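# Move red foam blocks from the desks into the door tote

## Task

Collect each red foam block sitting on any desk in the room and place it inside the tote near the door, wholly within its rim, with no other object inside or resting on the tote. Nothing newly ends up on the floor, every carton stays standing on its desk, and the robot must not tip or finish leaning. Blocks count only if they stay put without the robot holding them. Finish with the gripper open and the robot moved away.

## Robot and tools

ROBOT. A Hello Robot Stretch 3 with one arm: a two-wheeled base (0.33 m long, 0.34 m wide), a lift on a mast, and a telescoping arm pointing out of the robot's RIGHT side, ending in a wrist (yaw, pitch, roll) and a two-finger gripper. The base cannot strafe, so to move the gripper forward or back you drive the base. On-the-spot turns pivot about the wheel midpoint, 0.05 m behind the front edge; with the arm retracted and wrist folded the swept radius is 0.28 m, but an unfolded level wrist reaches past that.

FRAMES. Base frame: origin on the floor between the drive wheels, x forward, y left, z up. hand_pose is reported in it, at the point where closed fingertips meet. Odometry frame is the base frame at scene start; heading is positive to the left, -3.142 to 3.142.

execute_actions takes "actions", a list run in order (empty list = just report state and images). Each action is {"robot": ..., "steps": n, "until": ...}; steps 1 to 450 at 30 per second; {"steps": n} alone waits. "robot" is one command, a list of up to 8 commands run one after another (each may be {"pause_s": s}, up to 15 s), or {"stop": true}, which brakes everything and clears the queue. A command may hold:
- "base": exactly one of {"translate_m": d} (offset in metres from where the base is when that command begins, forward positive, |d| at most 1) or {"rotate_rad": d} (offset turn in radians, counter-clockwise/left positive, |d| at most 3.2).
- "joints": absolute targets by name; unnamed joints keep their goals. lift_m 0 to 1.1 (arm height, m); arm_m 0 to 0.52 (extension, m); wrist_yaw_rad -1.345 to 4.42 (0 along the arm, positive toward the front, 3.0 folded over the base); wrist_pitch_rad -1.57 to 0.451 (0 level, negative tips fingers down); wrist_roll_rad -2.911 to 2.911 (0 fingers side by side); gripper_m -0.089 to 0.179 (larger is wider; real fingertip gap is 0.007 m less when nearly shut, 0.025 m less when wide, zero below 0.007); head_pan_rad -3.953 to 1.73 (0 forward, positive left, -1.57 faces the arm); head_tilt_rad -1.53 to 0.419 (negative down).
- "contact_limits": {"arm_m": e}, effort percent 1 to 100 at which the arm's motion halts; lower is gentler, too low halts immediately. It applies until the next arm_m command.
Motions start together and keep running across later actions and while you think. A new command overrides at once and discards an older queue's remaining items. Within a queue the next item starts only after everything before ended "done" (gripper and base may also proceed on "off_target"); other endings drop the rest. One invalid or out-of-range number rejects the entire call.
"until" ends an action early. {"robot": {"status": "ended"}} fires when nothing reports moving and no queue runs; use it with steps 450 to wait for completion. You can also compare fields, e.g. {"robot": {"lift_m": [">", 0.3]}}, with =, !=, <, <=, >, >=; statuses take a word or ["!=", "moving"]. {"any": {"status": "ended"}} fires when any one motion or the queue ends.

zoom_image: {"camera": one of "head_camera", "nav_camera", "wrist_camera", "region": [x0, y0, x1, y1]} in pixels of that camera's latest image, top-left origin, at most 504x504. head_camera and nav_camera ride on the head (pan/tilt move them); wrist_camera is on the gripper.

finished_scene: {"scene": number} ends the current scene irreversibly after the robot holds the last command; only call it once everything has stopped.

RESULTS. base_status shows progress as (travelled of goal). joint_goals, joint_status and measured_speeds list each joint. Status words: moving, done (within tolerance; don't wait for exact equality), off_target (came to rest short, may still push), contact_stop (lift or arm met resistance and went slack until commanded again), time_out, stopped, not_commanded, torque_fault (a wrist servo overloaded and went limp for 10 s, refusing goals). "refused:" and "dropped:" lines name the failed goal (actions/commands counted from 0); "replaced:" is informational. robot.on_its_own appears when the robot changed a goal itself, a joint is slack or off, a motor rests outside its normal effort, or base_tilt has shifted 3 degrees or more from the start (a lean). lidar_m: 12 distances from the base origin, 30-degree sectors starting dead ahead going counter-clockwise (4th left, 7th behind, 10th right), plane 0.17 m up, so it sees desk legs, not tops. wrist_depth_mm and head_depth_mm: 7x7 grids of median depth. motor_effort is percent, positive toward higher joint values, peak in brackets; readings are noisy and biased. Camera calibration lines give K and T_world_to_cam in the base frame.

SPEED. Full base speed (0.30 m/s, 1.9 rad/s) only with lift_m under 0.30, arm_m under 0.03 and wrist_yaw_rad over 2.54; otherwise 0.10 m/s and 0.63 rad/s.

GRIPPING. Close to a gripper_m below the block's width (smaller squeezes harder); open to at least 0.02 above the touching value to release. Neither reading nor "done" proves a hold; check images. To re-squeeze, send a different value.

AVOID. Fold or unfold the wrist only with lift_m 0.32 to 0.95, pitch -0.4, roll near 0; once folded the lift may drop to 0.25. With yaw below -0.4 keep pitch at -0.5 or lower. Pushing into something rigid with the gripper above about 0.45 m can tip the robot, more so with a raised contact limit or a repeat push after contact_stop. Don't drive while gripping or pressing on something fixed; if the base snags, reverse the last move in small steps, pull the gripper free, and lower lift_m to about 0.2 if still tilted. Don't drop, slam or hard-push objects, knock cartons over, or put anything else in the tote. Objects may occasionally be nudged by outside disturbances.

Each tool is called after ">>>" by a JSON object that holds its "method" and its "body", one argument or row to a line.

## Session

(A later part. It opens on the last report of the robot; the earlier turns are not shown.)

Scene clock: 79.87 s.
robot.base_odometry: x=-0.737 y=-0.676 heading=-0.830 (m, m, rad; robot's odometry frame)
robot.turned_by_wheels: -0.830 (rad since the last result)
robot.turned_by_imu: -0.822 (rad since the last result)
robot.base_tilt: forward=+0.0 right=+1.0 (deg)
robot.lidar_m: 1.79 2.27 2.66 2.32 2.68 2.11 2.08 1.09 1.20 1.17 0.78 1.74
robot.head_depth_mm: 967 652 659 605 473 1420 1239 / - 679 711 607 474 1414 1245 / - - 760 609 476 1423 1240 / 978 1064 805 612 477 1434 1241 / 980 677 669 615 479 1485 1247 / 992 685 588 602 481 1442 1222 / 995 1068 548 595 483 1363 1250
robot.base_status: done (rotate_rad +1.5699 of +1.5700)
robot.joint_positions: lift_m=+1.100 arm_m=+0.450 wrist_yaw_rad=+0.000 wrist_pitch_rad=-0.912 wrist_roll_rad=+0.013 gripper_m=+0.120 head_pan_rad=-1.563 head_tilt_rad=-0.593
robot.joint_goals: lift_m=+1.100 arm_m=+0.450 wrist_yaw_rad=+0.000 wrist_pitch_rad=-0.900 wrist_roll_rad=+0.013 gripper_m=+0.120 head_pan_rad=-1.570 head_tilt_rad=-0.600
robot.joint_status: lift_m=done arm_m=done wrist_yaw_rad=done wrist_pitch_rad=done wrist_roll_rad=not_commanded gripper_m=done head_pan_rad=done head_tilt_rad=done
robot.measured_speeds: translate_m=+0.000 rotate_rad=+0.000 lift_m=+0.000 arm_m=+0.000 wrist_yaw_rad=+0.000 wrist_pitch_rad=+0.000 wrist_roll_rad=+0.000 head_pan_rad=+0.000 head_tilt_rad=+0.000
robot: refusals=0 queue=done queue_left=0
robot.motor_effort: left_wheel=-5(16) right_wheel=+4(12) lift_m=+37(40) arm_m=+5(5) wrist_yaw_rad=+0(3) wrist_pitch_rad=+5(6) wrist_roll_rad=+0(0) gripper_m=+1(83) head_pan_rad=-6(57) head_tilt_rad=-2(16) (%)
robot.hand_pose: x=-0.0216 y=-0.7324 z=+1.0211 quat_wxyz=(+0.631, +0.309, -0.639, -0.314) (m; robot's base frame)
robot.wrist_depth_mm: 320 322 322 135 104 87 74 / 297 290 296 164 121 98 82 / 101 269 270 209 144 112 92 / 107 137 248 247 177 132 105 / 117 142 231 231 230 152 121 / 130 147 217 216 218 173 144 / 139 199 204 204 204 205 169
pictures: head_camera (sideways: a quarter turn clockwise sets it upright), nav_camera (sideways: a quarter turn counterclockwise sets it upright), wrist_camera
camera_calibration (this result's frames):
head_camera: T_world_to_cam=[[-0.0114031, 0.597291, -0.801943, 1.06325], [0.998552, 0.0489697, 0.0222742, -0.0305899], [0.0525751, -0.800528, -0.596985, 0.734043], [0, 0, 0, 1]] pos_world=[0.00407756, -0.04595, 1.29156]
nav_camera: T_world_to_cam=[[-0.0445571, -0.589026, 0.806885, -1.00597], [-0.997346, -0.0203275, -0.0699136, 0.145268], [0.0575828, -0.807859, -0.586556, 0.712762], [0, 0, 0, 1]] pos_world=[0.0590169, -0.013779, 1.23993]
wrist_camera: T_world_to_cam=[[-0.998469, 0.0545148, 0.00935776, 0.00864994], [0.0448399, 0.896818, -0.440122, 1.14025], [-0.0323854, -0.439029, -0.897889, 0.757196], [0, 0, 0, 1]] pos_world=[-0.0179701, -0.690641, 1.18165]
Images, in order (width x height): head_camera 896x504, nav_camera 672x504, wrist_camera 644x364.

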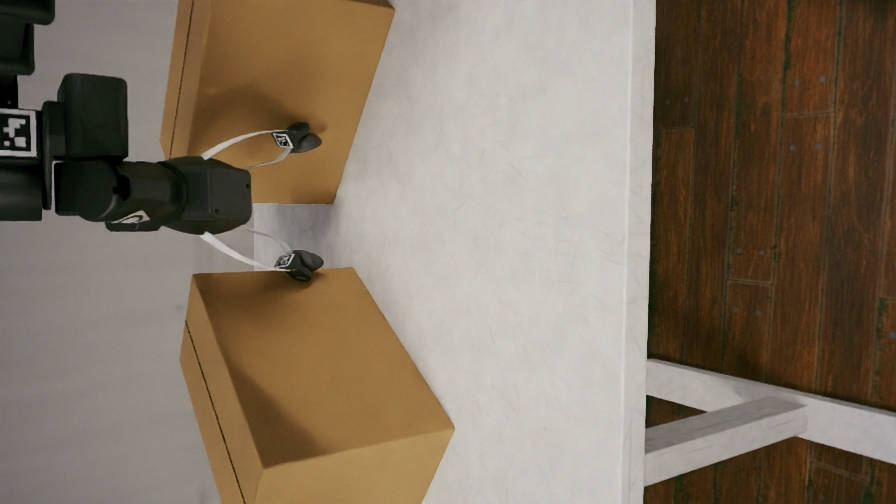

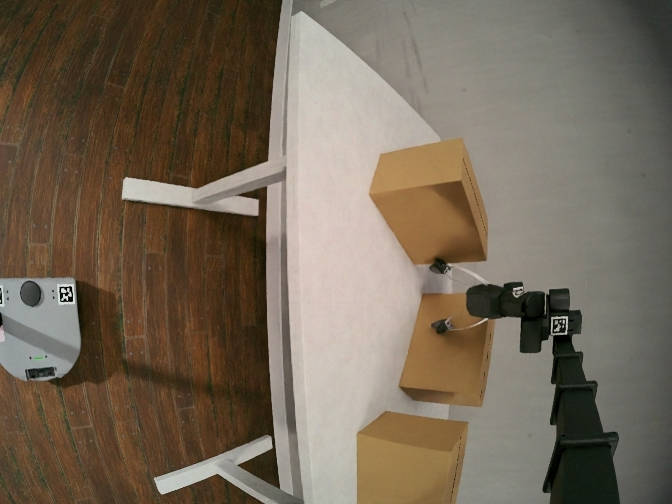

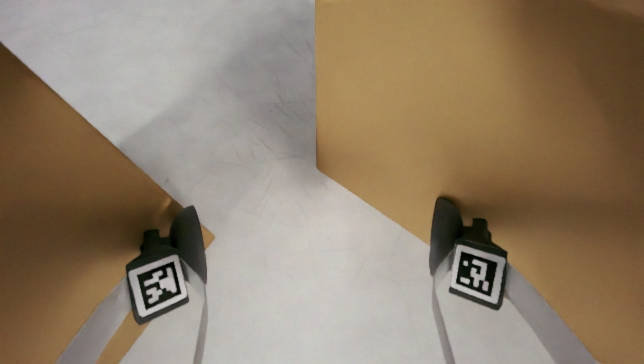

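>>> {"method": "execute_actions", "body": {
  "actions": [
    {"robot":[{"joints":{"gripper_m":0.06}},{"joints":{"arm_m":0.1}},{"joints":{"wrist_pitch_rad":-0.4,"head_tilt_rad":-0.4}}],"steps":450,"until":{"robot":{"status":"ended"}}}
  ]
}}

Scene clock: 94.07 s.
robot.base_odometry: x=-0.737 y=-0.676 heading=-0.830 (m, m, rad; robot's odometry frame)
robot.turned_by_wheels: +0.000 (rad since the last result)
robot.turned_by_imu: +0.001 (rad since the last result)
robot.base_tilt: forward=+0.0 right=+0.9 (deg)
robot.lidar_m: 1.79 2.28 2.66 2.32 2.68 2.11 2.08 1.08 1.20 1.17 0.78 1.73
robot.head_depth_mm: 937 - - - 607 465 1305 / 964 - - - 570 466 1328 / 969 - - - 562 467 1316 / 976 1044 1118 829 612 470 1329 / 982 1057 1098 681 612 473 1328 / 997 1062 1122 599 599 471 1301 / 1002 1074 1142 562 593 472 990
robot.base_status: done (rotate_rad +1.5699 of +1.5700)
robot.joint_positions: lift_m=+1.100 arm_m=+0.100 wrist_yaw_rad=+0.000 wrist_pitch_rad=-0.419 wrist_roll_rad=+0.013 gripper_m=+0.060 head_pan_rad=-1.563 head_tilt_rad=-0.409
robot.joint_goals: lift_m=+1.100 arm_m=+0.100 wrist_yaw_rad=+0.000 wrist_pitch_rad=-0.400 wrist_roll_rad=+0.013 gripper_m=+0.060 head_pan_rad=-1.570 head_tilt_rad=-0.400
robot.joint_status: lift_m=done arm_m=done wrist_yaw_rad=done wrist_pitch_rad=done wrist_roll_rad=not_commanded gripper_m=done head_pan_rad=done head_tilt_rad=done
robot.measured_speeds: translate_m=+0.000 rotate_rad=+0.000 lift_m=+0.000 arm_m=+0.000 wrist_yaw_rad=+0.000 wrist_pitch_rad=+0.000 wrist_roll_rad=+0.000 head_pan_rad=+0.000 head_tilt_rad=+0.000
robot: refusals=0 queue=done queue_left=0
robot.motor_effort: left_wheel=-4(4) right_wheel=+4(3) lift_m=+37(37) arm_m=-6(7) wrist_yaw_rad=+0(0) wrist_pitch_rad=+7(6) wrist_roll_rad=+0(0) gripper_m=+0(80) head_pan_rad=-6(4) head_tilt_rad=+3(14) (%)
robot.hand_pose: x=-0.0215 y=-0.4696 z=+1.1121 quat_wxyz=(+0.687, +0.147, -0.696, -0.148) (m; robot's base frame)
robot.wrist_depth_mm: 752 750 749 730 723 739 743 / 296 299 360 451 362 336 785 / 239 287 386 499 397 369 258 / 246 302 413 466 428 438 261 / 279 320 381 380 395 367 261 / 318 315 318 323 312 322 261 / 281 281 282 279 281 277 263
pictures: head_camera (sideways: a quarter turn clockwise sets it upright), nav_camera (sideways: a quarter turn counterclockwise sets it upright), wrist_camera
camera_calibration (this result's frames):
head_camera: T_world_to_cam=[[-0.010234, 0.440197, -0.897843, 1.1883], [0.998527, 0.0523454, 0.0142824, -0.0201898], [0.0532851, -0.896374, -0.440084, 0.529897], [0, 0, 0, 1]] pos_world=[0.00408555, -0.0470429, 1.30039]
nav_camera: T_world_to_cam=[[-0.0457317, -0.431172, 0.90111, -1.12884], [-0.997252, -0.0329193, -0.0663626, 0.140661], [0.0582776, -0.901669, -0.428482, 0.507085], [0, 0, 0, 1]] pos_world=[0.0590993, -0.0248717, 1.24382]
wrist_camera: T_world_to_cam=[[-0.998511, 0.0517497, -0.0172695, 0.021913], [0.0442265, 0.582502, -0.811625, 1.21008], [-0.0319419, -0.81118, -0.583923, 0.430355], [0, 0, 0, 1]] pos_world=[-0.017891, -0.356912, 1.2338]
Images, in order (width x height): head_camera 896x504, nav_camera 672x504, wrist_camera 644x364.

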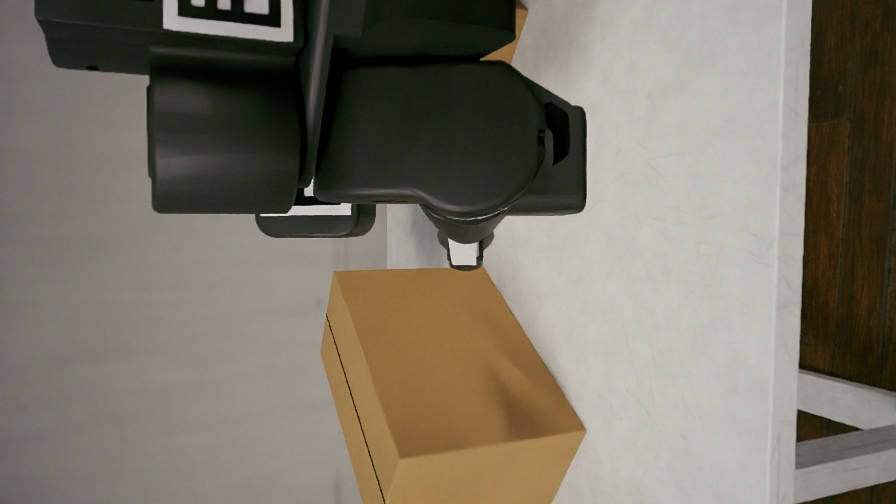

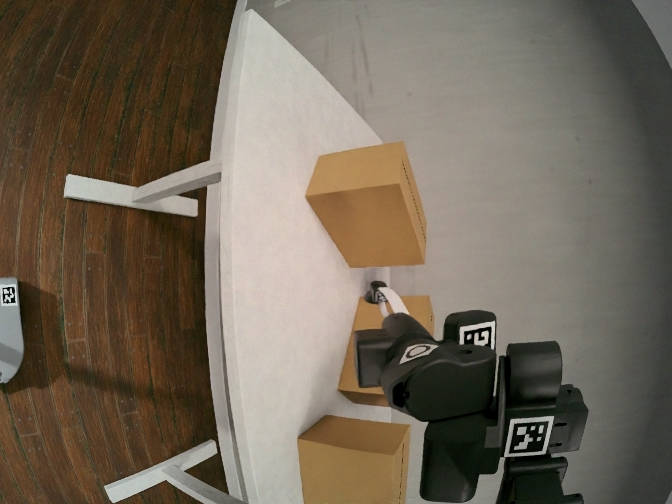

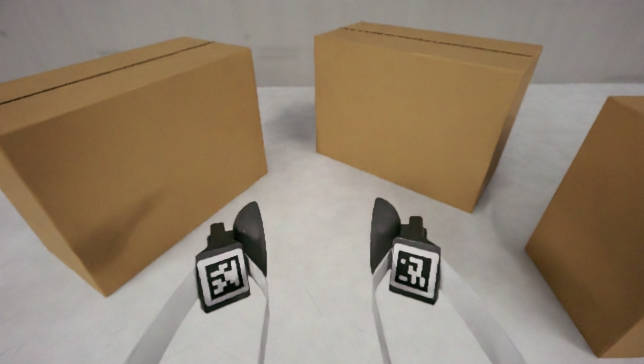

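>>> {"method": "execute_actions", "body": {
  "actions": [
    {"robot":[{"joints":{"arm_m":0.0,"head_pan_rad":-2.2,"head_tilt_rad":-0.8}},{"base":{"translate_m":-0.5}}],"steps":450,"until":{"robot":{"status":"ended"}}}
  ]
}}

Scene clock: 114.13 s.
robot.base_odometry: x=-1.075 y=-0.307 heading=-0.830 (m, m, rad; robot's odometry frame)
robot.turned_by_wheels: +0.000 (rad since the last result)
robot.turned_by_imu: -0.001 (rad since the last result)
robot.base_tilt: forward=-0.1 right=+0.8 (deg)
robot.lidar_m: 2.29 2.69 2.71 2.32 2.77 1.93 1.59 1.56 0.76 1.14 1.20 1.10
robot.head_depth_mm: 1416 1699 610 1771 1507 1299 1138 / 1294 - 554 1791 1503 1295 1139 / 1207 - - 1681 1512 1302 1148 / - - - 1108 1420 1296 1151 / - - - 477 1475 1306 1159 / - - - 461 1501 1319 1164 / - - - - 1474 1321 1158
robot.base_status: done (translate_m -0.5000 of -0.5000)
robot.joint_positions: lift_m=+1.100 arm_m=+0.002 wrist_yaw_rad=+0.000 wrist_pitch_rad=-0.419 wrist_roll_rad=+0.013 gripper_m=+0.060 head_pan_rad=-2.193 head_tilt_rad=-0.790
robot.joint_goals: lift_m=+1.100 arm_m=+0.000 wrist_yaw_rad=+0.000 wrist_pitch_rad=-0.400 wrist_roll_rad=+0.013 gripper_m=+0.060 head_pan_rad=-2.200 head_tilt_rad=-0.800
robot.joint_status: lift_m=done arm_m=done wrist_yaw_rad=done wrist_pitch_rad=done wrist_roll_rad=not_commanded gripper_m=done head_pan_rad=done head_tilt_rad=done
robot.measured_speeds: translate_m=+0.000 rotate_rad=+0.000 lift_m=+0.000 arm_m=+0.000 wrist_yaw_rad=+0.000 wrist_pitch_rad=+0.000 wrist_roll_rad=+0.000 head_pan_rad=+0.000 head_tilt_rad=+0.000
robot: refusals=0 queue=done queue_left=0
robot.motor_effort: left_wheel=-3(12) right_wheel=+2(4) lift_m=+37(37) arm_m=-6(4) wrist_yaw_rad=+0(0) wrist_pitch_rad=+7(8) wrist_roll_rad=+0(0) gripper_m=+0(0) head_pan_rad=-5(49) head_tilt_rad=-3(19) (%)
robot.hand_pose: x=-0.0215 y=-0.3708 z=+1.1122 quat_wxyz=(+0.687, +0.146, -0.696, -0.148) (m; robot's base frame)
robot.wrist_depth_mm: 499 815 821 824 818 817 813 / 299 293 291 288 287 286 870 / 234 235 235 235 233 234 235 / 258 258 259 260 261 263 426 / 293 294 287 297 288 300 365 / 325 321 316 324 313 321 319 / 283 282 281 281 277 278 279
pictures: head_camera (sideways: a quarter turn clockwise sets it upright), nav_camera (sideways: a quarter turn counterclockwise sets it upright), wrist_camera
camera_calibration (this result's frames):
head_camera: T_world_to_cam=[[0.427007, 0.60747, -0.66981, 0.888365], [0.832981, -0.55249, 0.0299604, -0.0395798], [-0.351863, -0.570733, -0.741928, 0.925038], [0, 0, 0, 1]] pos_world=[-0.0208816, -0.0335728, 1.28253]
nav_camera: T_world_to_cam=[[-0.468034, -0.568763, 0.676353, -0.833259], [-0.810042, 0.582046, -0.0710892, 0.145638], [-0.353236, -0.581146, -0.73314, 0.905934], [0, 0, 0, 1]] pos_world=[0.0479873, -0.0322151, 1.23811]
wrist_camera: T_world_to_cam=[[-0.998511, 0.051736, -0.0173059, 0.0168418], [0.0442255, 0.581929, -0.812036, 1.15294], [-0.0319407, -0.811593, -0.58335, 0.509751], [0, 0, 0, 1]] pos_world=[-0.0178908, -0.258089, 1.23388]
Images, in order (width x height): head_camera 896x504, nav_camera 672x504, wrist_camera 644x364.

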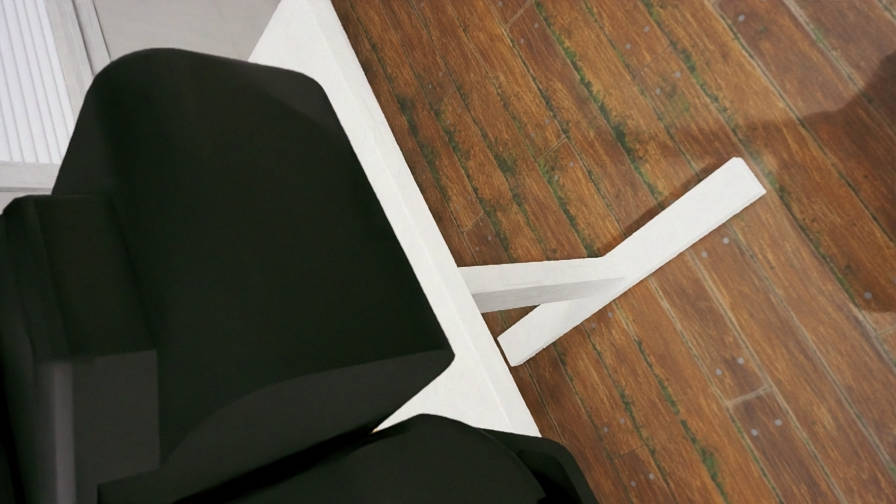

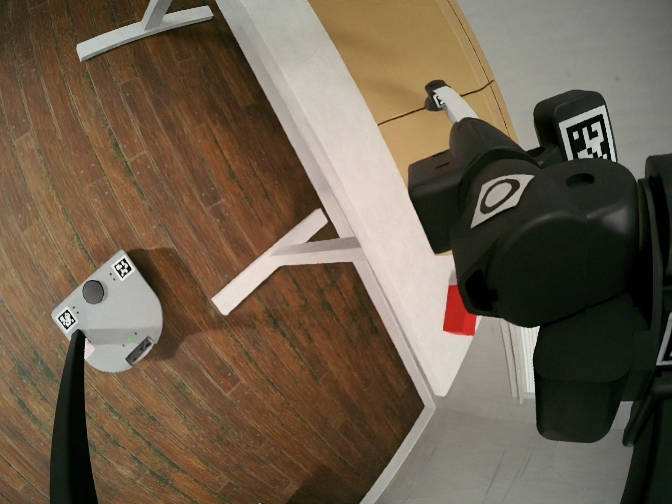

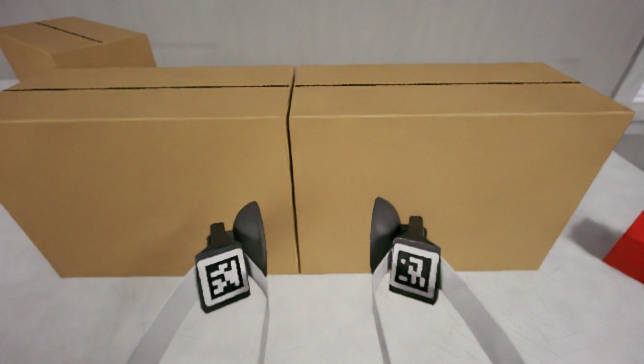

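>>> {"method": "execute_actions", "body": {
  "actions": [
    {"robot":[{"base":{"translate_m":-0.38},"joints":{"head_pan_rad":-1.3,"head_tilt_rad":-0.7,"wrist_pitch_rad":-0.7,"gripper_m":0.12}}],"steps":450,"until":{"robot":{"status":"ended"}}}
  ]
}}

Scene clock: 136.23 s.
robot.base_odometry: x=-1.331 y=-0.026 heading=-0.830 (m, m, rad; robot's odometry frame)
robot.turned_by_wheels: +0.000 (rad since the last result)
robot.turned_by_imu: -0.001 (rad since the last result)
robot.base_tilt: forward=-0.2 right=+0.9 (deg)
robot.lidar_m: 2.67 3.05 2.72 2.35 1.88 1.73 1.21 1.54 1.16 0.67 1.18 1.42
robot.head_depth_mm: 925 944 633 - - 1318 1173 / 945 934 660 485 447 1274 1183 / 978 836 641 528 461 1358 1170 / 1012 460 496 519 1491 1360 1179 / 1052 469 511 523 1542 1375 1188 / 1082 481 531 526 1581 1359 1190 / 1120 497 554 527 1636 1380 1198
robot.base_status: done (translate_m -0.3800 of -0.3800)
robot.joint_positions: lift_m=+1.100 arm_m=+0.002 wrist_yaw_rad=+0.000 wrist_pitch_rad=-0.709 wrist_roll_rad=+0.013 gripper_m=+0.120 head_pan_rad=-1.307 head_tilt_rad=-0.705
robot.joint_goals: lift_m=+1.100 arm_m=+0.000 wrist_yaw_rad=+0.000 wrist_pitch_rad=-0.700 wrist_roll_rad=+0.013 gripper_m=+0.120 head_pan_rad=-1.300 head_tilt_rad=-0.700
robot.joint_status: lift_m=done arm_m=done wrist_yaw_rad=done wrist_pitch_rad=done wrist_roll_rad=not_commanded gripper_m=done head_pan_rad=done head_tilt_rad=done
robot.measured_speeds: translate_m=+0.000 rotate_rad=+0.000 lift_m=+0.000 arm_m=+0.000 wrist_yaw_rad=+0.000 wrist_pitch_rad=+0.000 wrist_roll_rad=+0.000 head_pan_rad=+0.000 head_tilt_rad=+0.000
robot: refusals=0 queue=done queue_left=0
robot.motor_effort: left_wheel=-3(10) right_wheel=+3(3) lift_m=+37(37) arm_m=-6(5) wrist_yaw_rad=+0(0) wrist_pitch_rad=+4(7) wrist_roll_rad=+0(0) gripper_m=+0(81) head_pan_rad=+5(58) head_tilt_rad=+1(8) (%)
robot.hand_pose: x=-0.0216 y=-0.3253 z=+1.0533 quat_wxyz=(+0.659, +0.244, -0.667, -0.248) (m; robot's base frame)
robot.wrist_depth_mm: 208 271 482 487 881 890 866 / 240 269 403 410 - - - / 282 295 341 304 373 - - / 309 308 300 281 316 - - / 274 277 274 275 276 - - / 255 253 259 257 258 - - / - - - - - - -
pictures: head_camera (sideways: a quarter turn clockwise sets it upright), nav_camera (sideways: a quarter turn counterclockwise sets it upright), wrist_camera
camera_calibration (this result's frames):
head_camera: T_world_to_cam=[[-0.184754, 0.657675, -0.730294, 0.970917], [0.954254, 0.297795, 0.0267701, -0.0361693], [0.235084, -0.69194, -0.682609, 0.84431], [0, 0, 0, 1]] pos_world=[0.0154121, -0.0435653, 1.28636]
nav_camera: T_world_to_cam=[[0.128684, -0.664447, 0.736173, -0.914857], [-0.961685, -0.264824, -0.0709177, 0.146348], [0.242077, -0.698841, -0.673068, 0.824173], [0, 0, 0, 1]] pos_world=[0.0589548, 0.0068484, 1.2386]
wrist_camera: T_world_to_cam=[[-0.998498, 0.0547527, -0.0017011, -0.00204239], [0.044372, 0.790199, -0.611242, 0.934774], [-0.032123, -0.6104, -0.791442, 0.796946], [0, 0, 0, 1]] pos_world=[-0.0179168, -0.25209, 1.20211]
Images, in order (width x height): head_camera 896x504, nav_camera 672x504, wrist_camera 644x364.

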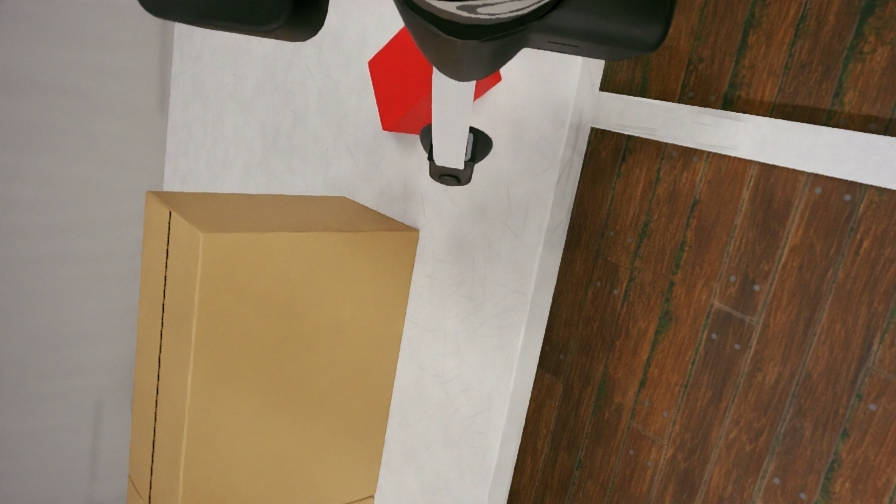

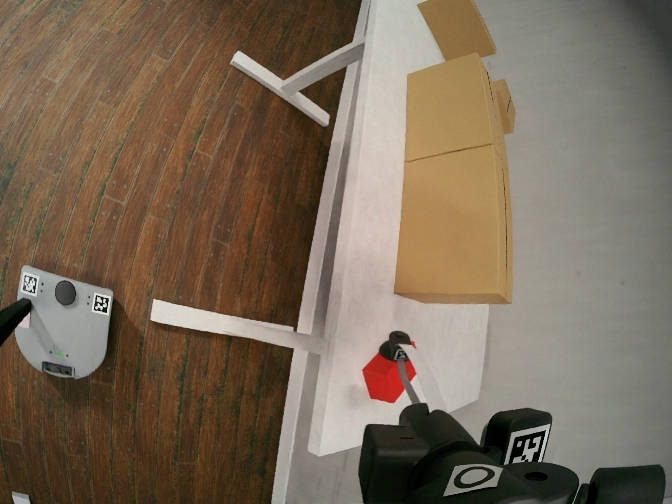

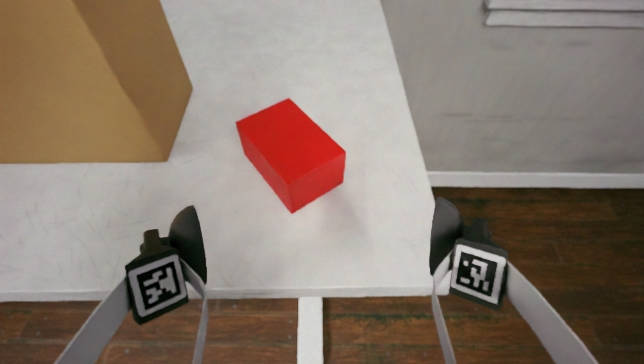

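>>> {"method": "execute_actions", "body": {
  "actions": [
    {"robot":[{"base":{"translate_m":0.02},"joints":{"wrist_pitch_rad":-1.4,"wrist_roll_rad":0.7,"arm_m":0.2}}],"steps":450,"until":{"robot":{"status":"ended"}}}
  ]
}}

Scene clock: 153.07 s.
robot.base_odometry: x=-1.318 y=-0.041 heading=-0.830 (m, m, rad; robot's odometry frame)
robot.turned_by_wheels: +0.000 (rad since the last result)
robot.turned_by_imu: +0.001 (rad since the last result)
robot.base_tilt: forward=-0.1 right=+0.9 (deg)
robot.lidar_m: 2.65 3.02 2.72 2.34 1.63 1.40 1.23 1.55 1.16 0.67 1.19 1.39
robot.head_depth_mm: 919 973 - 462 443 1352 1171 / 949 928 664 487 446 1267 1165 / 982 512 575 519 462 1354 1175 / 1013 454 492 521 1496 1365 1180 / 1042 470 512 525 1537 1379 1184 / 1079 481 531 527 1591 1383 1195 / 1116 495 555 529 1632 1383 1191
robot.base_status: done (translate_m +0.0200 of +0.0200)
robot.joint_positions: lift_m=+1.100 arm_m=+0.200 wrist_yaw_rad=+0.000 wrist_pitch_rad=-1.397 wrist_roll_rad=+0.695 gripper_m=+0.120 head_pan_rad=-1.307 head_tilt_rad=-0.705
robot.joint_goals: lift_m=+1.100 arm_m=+0.200 wrist_yaw_rad=+0.000 wrist_pitch_rad=-1.400 wrist_roll_rad=+0.700 gripper_m=+0.120 head_pan_rad=-1.300 head_tilt_rad=-0.700
robot.joint_status: lift_m=done arm_m=done wrist_yaw_rad=done wrist_pitch_rad=done wrist_roll_rad=done gripper_m=done head_pan_rad=done head_tilt_rad=done
robot.measured_speeds: translate_m=+0.000 rotate_rad=+0.000 lift_m=+0.000 arm_m=+0.000 wrist_yaw_rad=+0.000 wrist_pitch_rad=+0.000 wrist_roll_rad=+0.000 head_pan_rad=+0.000 head_tilt_rad=+0.000
robot: refusals=0 queue=done queue_left=0
robot.motor_effort: left_wheel=-4(7) right_wheel=+2(7) lift_m=+37(37) arm_m=+4(5) wrist_yaw_rad=+0(0) wrist_pitch_rad=-1(3) wrist_roll_rad=+1(2) gripper_m=+1(1) head_pan_rad=+6(5) head_tilt_rad=+1(1) (%)
robot.hand_pose: x=-0.0216 y=-0.3650 z=+0.9819 quat_wxyz=(+0.325, +0.273, -0.693, -0.583) (m; robot's base frame)
robot.wrist_depth_mm: 194 188 186 182 180 - - / 196 146 144 186 182 - - / 199 149 145 188 185 183 - / 202 199 149 191 187 - - / 205 202 196 193 190 - - / 208 205 201 199 - - - / 211 208 203 - - - -
pictures: head_camera (sideways: a quarter turn clockwise sets it upright), nav_camera (sideways: a quarter turn counterclockwise sets it upright), wrist_camera
camera_calibration (this result's frames):
head_camera: T_world_to_cam=[[-0.184784, 0.657435, -0.730503, 0.971189], [0.954212, 0.297931, 0.0267582, -0.0361536], [0.235231, -0.69211, -0.682385, 0.844019], [0, 0, 0, 1]] pos_world=[0.0154191, -0.0435686, 1.28637]
nav_camera: T_world_to_cam=[[0.128715, -0.664212, 0.73638, -0.915126], [-0.961644, -0.264974, -0.0709162, 0.146346], [0.242225, -0.699007, -0.672842, 0.823878], [0, 0, 0, 1]] pos_world=[0.058959, 0.00683678, 1.2386]
wrist_camera: T_world_to_cam=[[-0.751529, 0.65561, -0.0733481, 0.294907], [0.651747, 0.755078, 0.0713001, 0.252676], [0.102129, 0.00577972, -0.994754, 1.14363], [0, 0, 0, 1]] pos_world=[-0.0598467, -0.390744, 1.14125]
Images, in order (width x height): head_camera 896x504, nav_camera 672x504, wrist_camera 644x364.

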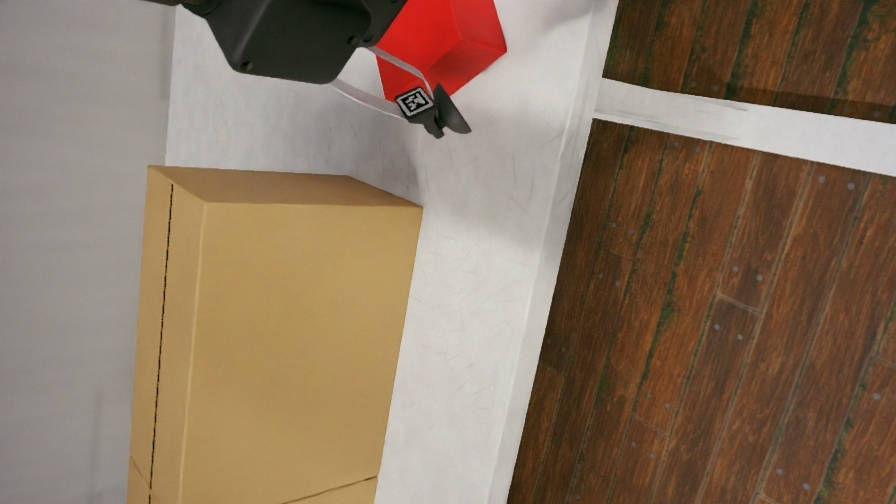

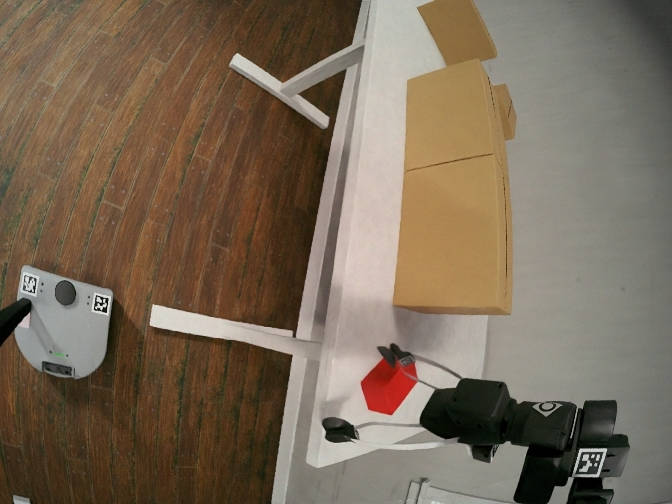

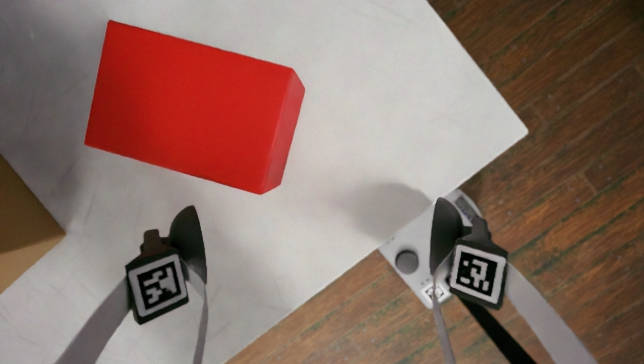

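>>> {"method": "execute_actions", "body": {
  "actions": [
    {"robot":[{"joints":{"arm_m":0.0}},{"base":{"translate_m":-0.22},"joints":{"wrist_pitch_rad":-0.6,"wrist_roll_rad":0,"wrist_yaw_rad":0.63}},{"joints":{"lift_m":1.01,"arm_m":0.06}}],"steps":450,"until":{"robot":{"status":"ended"}}}
  ]
}}

Scene clock: 190.53 s.
robot.base_odometry: x=-1.466 y=+0.121 heading=-0.830 (m, m, rad; robot's odometry frame)
robot.turned_by_wheels: +0.000 (rad since the last result)
robot.turned_by_imu: +0.001 (rad since the last result)
robot.base_tilt: forward=-0.1 right=+0.8 (deg)
robot.lidar_m: 2.88 3.21 2.45 2.34 1.67 1.02 1.01 1.54 1.15 0.71 0.70 1.59
robot.head_depth_mm: 912 1012 1133 - - 1322 1168 / 940 982 763 - - 1354 1171 / 975 936 695 521 1530 1356 1186 / 1000 943 669 520 1101 1297 1164 / 1032 953 675 504 1577 1371 1189 / 1071 900 629 528 1579 1368 1186 / 1108 524 566 528 1628 1381 1190
robot.base_status: done (translate_m -0.2200 of -0.2200)
robot.joint_positions: lift_m=+1.010 arm_m=+0.060 wrist_yaw_rad=+0.629 wrist_pitch_rad=-0.616 wrist_roll_rad=+0.006 gripper_m=+0.120 head_pan_rad=-1.307 head_tilt_rad=-0.705
robot.joint_goals: lift_m=+1.010 arm_m=+0.060 wrist_yaw_rad=+0.630 wrist_pitch_rad=-0.600 wrist_roll_rad=+0.000 gripper_m=+0.120 head_pan_rad=-1.300 head_tilt_rad=-0.700
robot.joint_status: lift_m=done arm_m=done wrist_yaw_rad=done wrist_pitch_rad=done wrist_roll_rad=done gripper_m=done head_pan_rad=done head_tilt_rad=done
robot.measured_speeds: translate_m=+0.000 rotate_rad=+0.000 lift_m=+0.000 arm_m=+0.000 wrist_yaw_rad=+0.000 wrist_pitch_rad=+0.000 wrist_roll_rad=+0.000 head_pan_rad=+0.000 head_tilt_rad=+0.000
robot: refusals=0 queue=done queue_left=0
robot.motor_effort: left_wheel=-3(11) right_wheel=+3(3) lift_m=+25(36) arm_m=+4(6) wrist_yaw_rad=+1(1) wrist_pitch_rad=+6(8) wrist_roll_rad=-2(5) gripper_m=+0(1) head_pan_rad=+4(5) head_tilt_rad=+2(1) (%)
robot.hand_pose: x=+0.0934 y=-0.3626 z=+0.9813 quat_wxyz=(+0.706, +0.412, -0.576, +0.003) (m; robot's base frame)
robot.wrist_depth_mm: 393 329 340 398 405 431 616 / 315 316 253 306 317 729 675 / 282 262 242 253 264 854 727 / - 230 224 224 240 964 797 / - - 196 196 - - 883 / - - 195 177 - - 984 / - - - - - - -
pictures: head_camera (sideways: a quarter turn clockwise sets it upright), nav_camera (sideways: a quarter turn counterclockwise sets it upright), wrist_camera
camera_calibration (this result's frames):
head_camera: T_world_to_cam=[[-0.184847, 0.657297, -0.730611, 0.971331], [0.954169, 0.298071, 0.026752, -0.0361453], [0.235358, -0.692181, -0.68227, 0.843867], [0, 0, 0, 1]] pos_world=[0.015426, -0.0435697, 1.28638]
nav_camera: T_world_to_cam=[[0.128778, -0.664081, 0.736487, -0.915266], [-0.961604, -0.265121, -0.0709154, 0.146345], [0.242352, -0.699076, -0.672725, 0.823725], [0, 0, 0, 1]] pos_world=[0.0589606, 0.00683458, 1.2386]
wrist_camera: T_world_to_cam=[[-0.837321, -0.54671, -0.00144639, -0.118738], [-0.398648, 0.612359, -0.682712, 0.962203], [0.374132, -0.571072, -0.730686, 0.637628], [0, 0, 0, 1]] pos_world=[0.0456016, -0.289998, 1.12264]
Images, in order (width x height): head_camera 896x504, nav_camera 672x504, wrist_camera 644x364.

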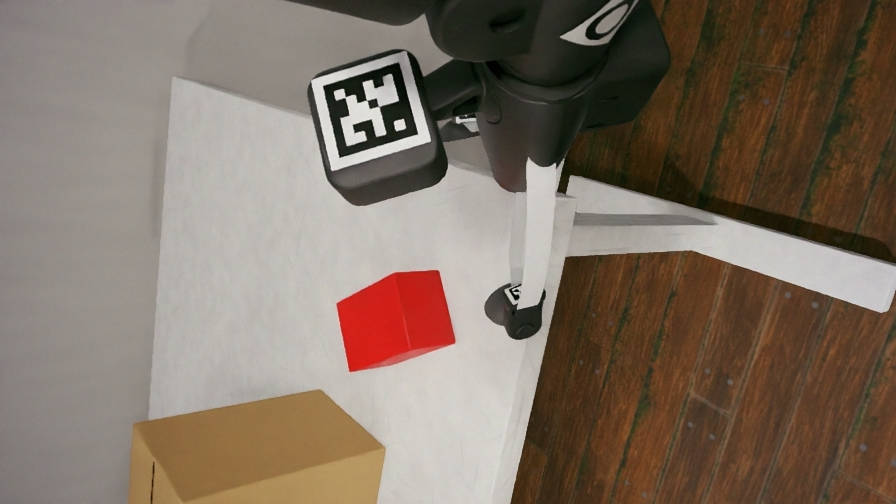

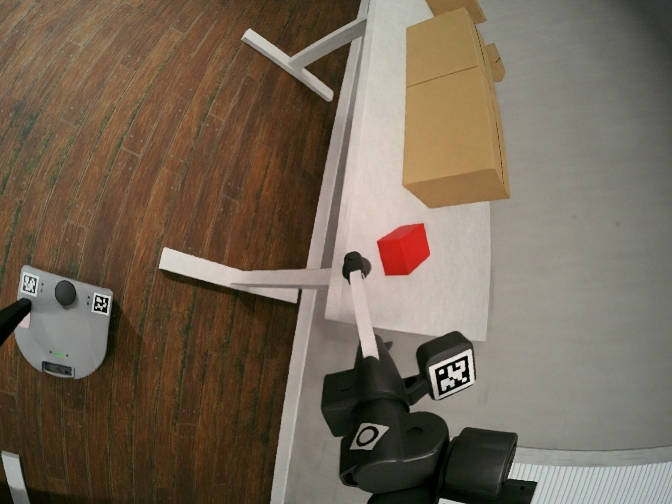

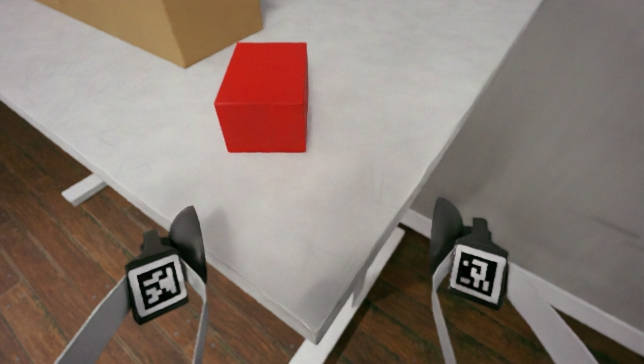

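>>> {"method": "execute_actions", "body": {
  "actions": [
    {"robot":[{"base":{"translate_m":0.05},"joints":{"arm_m":0.09,"gripper_m":0.16}},{"base":{"translate_m":0.03},"joints":{"arm_m":0.125}},{"base":{"translate_m":0.03},"joints":{"arm_m":0.16}}],"steps":450,"until":{"robot":{"status":"ended"}}}
  ]
}}

Scene clock: 204.63 s.
robot.base_odometry: x=-1.392 y=+0.040 heading=-0.830 (m, m, rad; robot's odometry frame)
robot.turned_by_wheels: +0.000 (rad since the last result)
robot.turned_by_imu: +0.002 (rad since the last result)
robot.base_tilt: forward=-0.1 right=+0.9 (deg)
robot.lidar_m: 2.76 3.14 2.41 2.34 1.32 1.53 1.12 1.54 1.16 0.68 1.18 1.49
robot.head_depth_mm: 921 959 - - 458 1345 1171 / 946 978 - 487 446 1359 1176 / 975 932 667 486 461 1278 1164 / 1010 946 669 505 1488 1366 1185 / 1042 522 554 521 1545 1369 1189 / 1077 479 528 528 1580 1381 1195 / 1105 494 552 530 1641 1370 1192
robot.base_status: done (translate_m +0.0300 of +0.0300)
robot.joint_positions: lift_m=+1.010 arm_m=+0.160 wrist_yaw_rad=+0.629 wrist_pitch_rad=-0.616 wrist_roll_rad=+0.006 gripper_m=+0.160 head_pan_rad=-1.307 head_tilt_rad=-0.705
robot.joint_goals: lift_m=+1.010 arm_m=+0.160 wrist_yaw_rad=+0.630 wrist_pitch_rad=-0.600 wrist_roll_rad=+0.000 gripper_m=+0.160 head_pan_rad=-1.300 head_tilt_rad=-0.700
robot.joint_status: lift_m=done arm_m=done wrist_yaw_rad=done wrist_pitch_rad=done wrist_roll_rad=done gripper_m=done head_pan_rad=done head_tilt_rad=done
robot.measured_speeds: translate_m=+0.000 rotate_rad=+0.000 lift_m=+0.000 arm_m=+0.000 wrist_yaw_rad=+0.000 wrist_pitch_rad=+0.000 wrist_roll_rad=+0.000 head_pan_rad=+0.000 head_tilt_rad=+0.000
robot: refusals=0 queue=done queue_left=0
robot.motor_effort: left_wheel=-4(8) right_wheel=+3(8) lift_m=+25(25) arm_m=+3(4) wrist_yaw_rad=+1(1) wrist_pitch_rad=+6(6) wrist_roll_rad=-2(2) gripper_m=+1(84) head_pan_rad=+5(4) head_tilt_rad=+2(1) (%)
robot.hand_pose: x=+0.0934 y=-0.4625 z=+0.9813 quat_wxyz=(+0.706, +0.412, -0.576, +0.003) (m; robot's base frame)
robot.wrist_depth_mm: 185 167 213 403 402 406 404 / 257 189 234 317 317 318 333 / 260 223 246 263 262 264 273 / 223 222 218 163 223 225 239 / 195 200 185 142 196 201 207 / 175 173 132 126 173 170 808 / - 154 134 118 156 156 159
pictures: head_camera (sideways: a quarter turn clockwise sets it upright), nav_camera (sideways: a quarter turn counterclockwise sets it upright), wrist_camera
camera_calibration (this result's frames):
head_camera: T_world_to_cam=[[-0.184847, 0.657295, -0.730613, 0.971334], [0.954169, 0.298071, 0.0267519, -0.0361452], [0.235359, -0.692183, -0.682267, 0.843864], [0, 0, 0, 1]] pos_world=[0.015426, -0.0435697, 1.28638]
nav_camera: T_world_to_cam=[[0.128778, -0.664079, 0.736489, -0.915269], [-0.961604, -0.265122, -0.0709154, 0.146345], [0.242353, -0.699078, -0.672722, 0.823722], [0, 0, 0, 1]] pos_world=[0.0589607, 0.00683442, 1.2386]
wrist_camera: T_world_to_cam=[[-0.837238, -0.546837, -0.00143432, -0.173458], [-0.398739, 0.612283, -0.682728, 1.02343], [0.374219, -0.571034, -0.730671, 0.580519], [0, 0, 0, 1]] pos_world=[0.0456149, -0.389986, 1.12264]
Images, in order (width x height): head_camera 896x504, nav_camera 672x504, wrist_camera 644x364.

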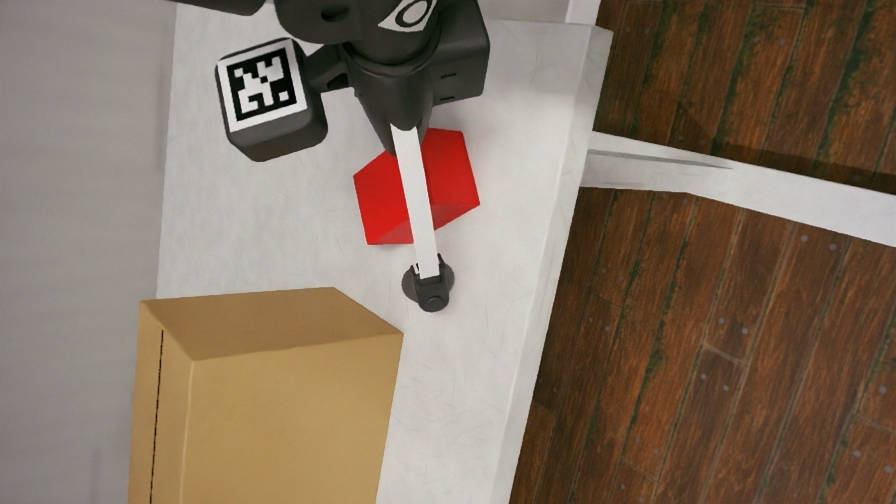

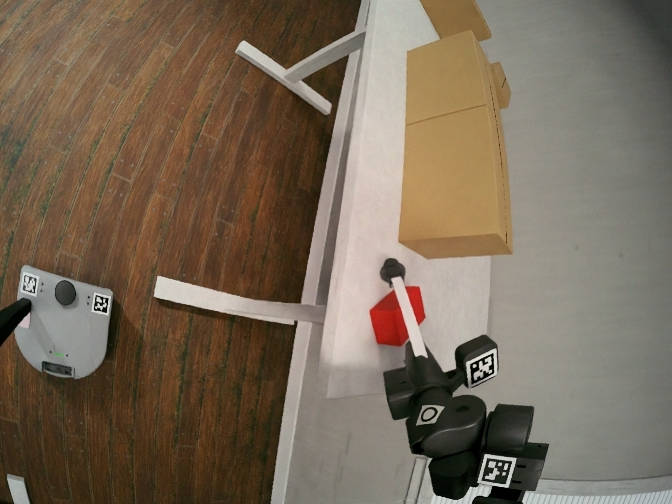

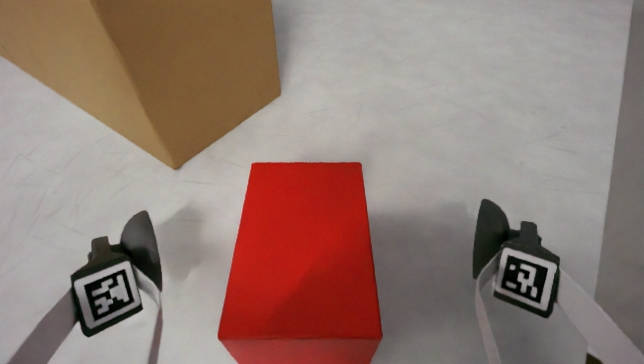

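>>> {"method": "execute_actions", "body": {
  "actions": [
    {"robot":[{"joints":{"lift_m":1.0}},{"joints":{"gripper_m":0.03}},{"pause_s":0.5},{"joints":{"lift_m":1.08}},{"joints":{"arm_m":0.0}}],"steps":450,"until":{"robot":{"status":"ended"}}}
  ]
}}

Scene clock: 215.03 s.
robot.base_odometry: x=-1.392 y=+0.040 heading=-0.830 (m, m, rad; robot's odometry frame)
robot.turned_by_wheels: +0.000 (rad since the last result)
robot.turned_by_imu: +0.002 (rad since the last result)
robot.base_tilt: forward=-0.2 right=+0.7 (deg)
robot.lidar_m: 2.76 3.11 2.41 2.35 1.32 1.53 1.12 1.53 1.16 0.68 1.18 1.49
robot.head_depth_mm: 920 958 673 - - 1297 1175 / 947 1001 - - - 1318 1175 / 978 1031 - 362 1071 1289 1163 / 1008 944 660 346 1529 1373 1178 / 1040 522 553 532 1543 1370 1181 / 1072 481 529 526 1585 1383 1191 / 1110 496 551 529 1654 1365 1186
robot.base_status: done (translate_m +0.0300 of +0.0300)
robot.joint_positions: lift_m=+1.080 arm_m=+0.002 wrist_yaw_rad=+0.631 wrist_pitch_rad=-0.614 wrist_roll_rad=+0.006 gripper_m=+0.034 head_pan_rad=-1.307 head_tilt_rad=-0.705
robot.joint_goals: lift_m=+1.080 arm_m=+0.000 wrist_yaw_rad=+0.630 wrist_pitch_rad=-0.600 wrist_roll_rad=+0.000 gripper_m=+0.033 head_pan_rad=-1.300 head_tilt_rad=-0.700
robot.joint_status: lift_m=done arm_m=done wrist_yaw_rad=done wrist_pitch_rad=done wrist_roll_rad=done gripper_m=done head_pan_rad=done head_tilt_rad=done
robot.measured_speeds: translate_m=+0.000 rotate_rad=+0.000 lift_m=+0.000 arm_m=+0.000 wrist_yaw_rad=+0.000 wrist_pitch_rad=+0.000 wrist_roll_rad=+0.000 head_pan_rad=+0.000 head_tilt_rad=+0.000
robot: refusals=0 queue=done queue_left=0
robot.motor_effort: left_wheel=-4(3) right_wheel=+2(3) lift_m=+38(39) arm_m=-6(8) wrist_yaw_rad=-1(18) wrist_pitch_rad=+6(6) wrist_roll_rad=-2(2) gripper_m=-19(95) head_pan_rad=+5(4) head_tilt_rad=+1(1) (%)
robot.hand_pose: x=+0.0938 y=-0.3045 z=+1.0510 quat_wxyz=(+0.706, +0.412, -0.576, +0.004) (m; robot's base frame)
robot.wrist_depth_mm: 547 449 334 304 578 578 626 / 467 451 395 347 451 458 672 / - 384 374 369 374 375 750 / - - 319 154 320 321 838 / - - 141 135 141 278 947 / - - 121 121 124 251 - / - - - 113 221 227 -
pictures: head_camera (sideways: a quarter turn clockwise sets it upright), nav_camera (sideways: a quarter turn counterclockwise sets it upright), wrist_camera
camera_calibration (this result's frames):
head_camera: T_world_to_cam=[[-0.184856, 0.657259, -0.730643, 0.971372], [0.954161, 0.298097, 0.0267502, -0.0361429], [0.235384, -0.692206, -0.682236, 0.843823], [0, 0, 0, 1]] pos_world=[0.0154273, -0.0435701, 1.28638]
nav_camera: T_world_to_cam=[[0.128787, -0.664045, 0.736518, -0.915307], [-0.961596, -0.26515, -0.0709152, 0.146344], [0.242378, -0.6991, -0.67269, 0.82368], [0, 0, 0, 1]] pos_world=[0.0589612, 0.00683312, 1.2386]
wrist_camera: T_world_to_cam=[[-0.836288, -0.548289, -0.00114974, -0.0874678], [-0.399456, 0.610712, -0.683715, 0.975035], [0.375576, -0.571323, -0.729748, 0.720364], [0, 0, 0, 1]] pos_world=[0.0457845, -0.231862, 1.19223]
Images, in order (width x height): head_camera 896x504, nav_camera 672x504, wrist_camera 644x364.

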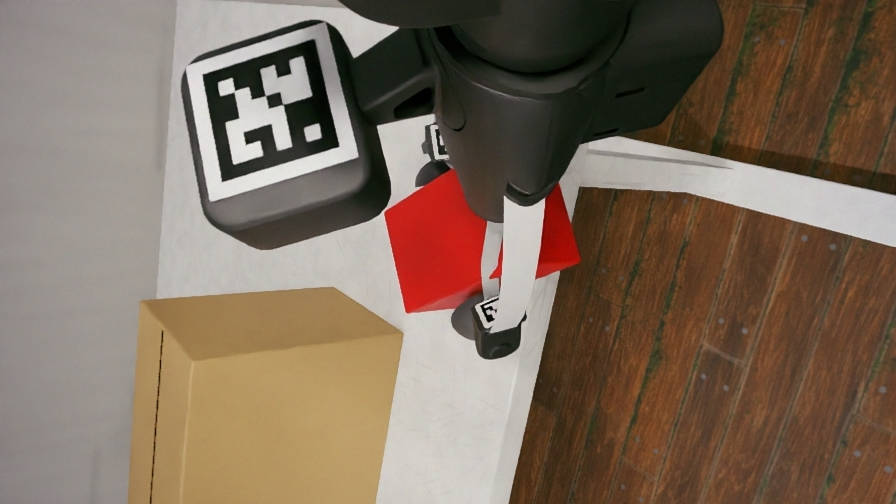

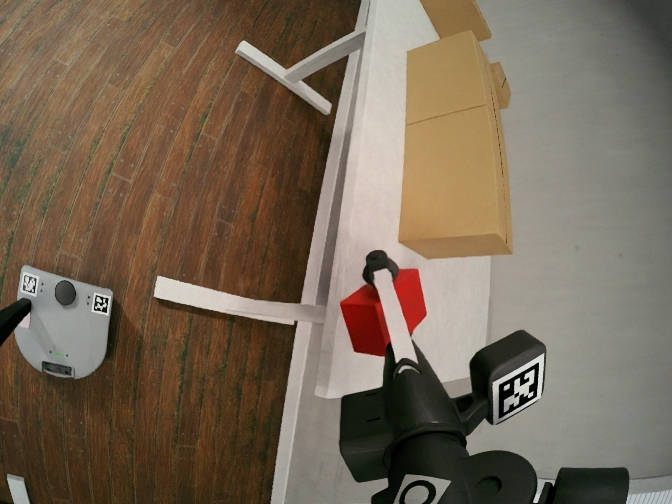

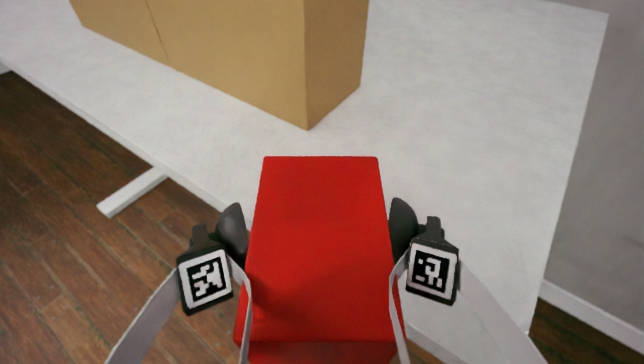

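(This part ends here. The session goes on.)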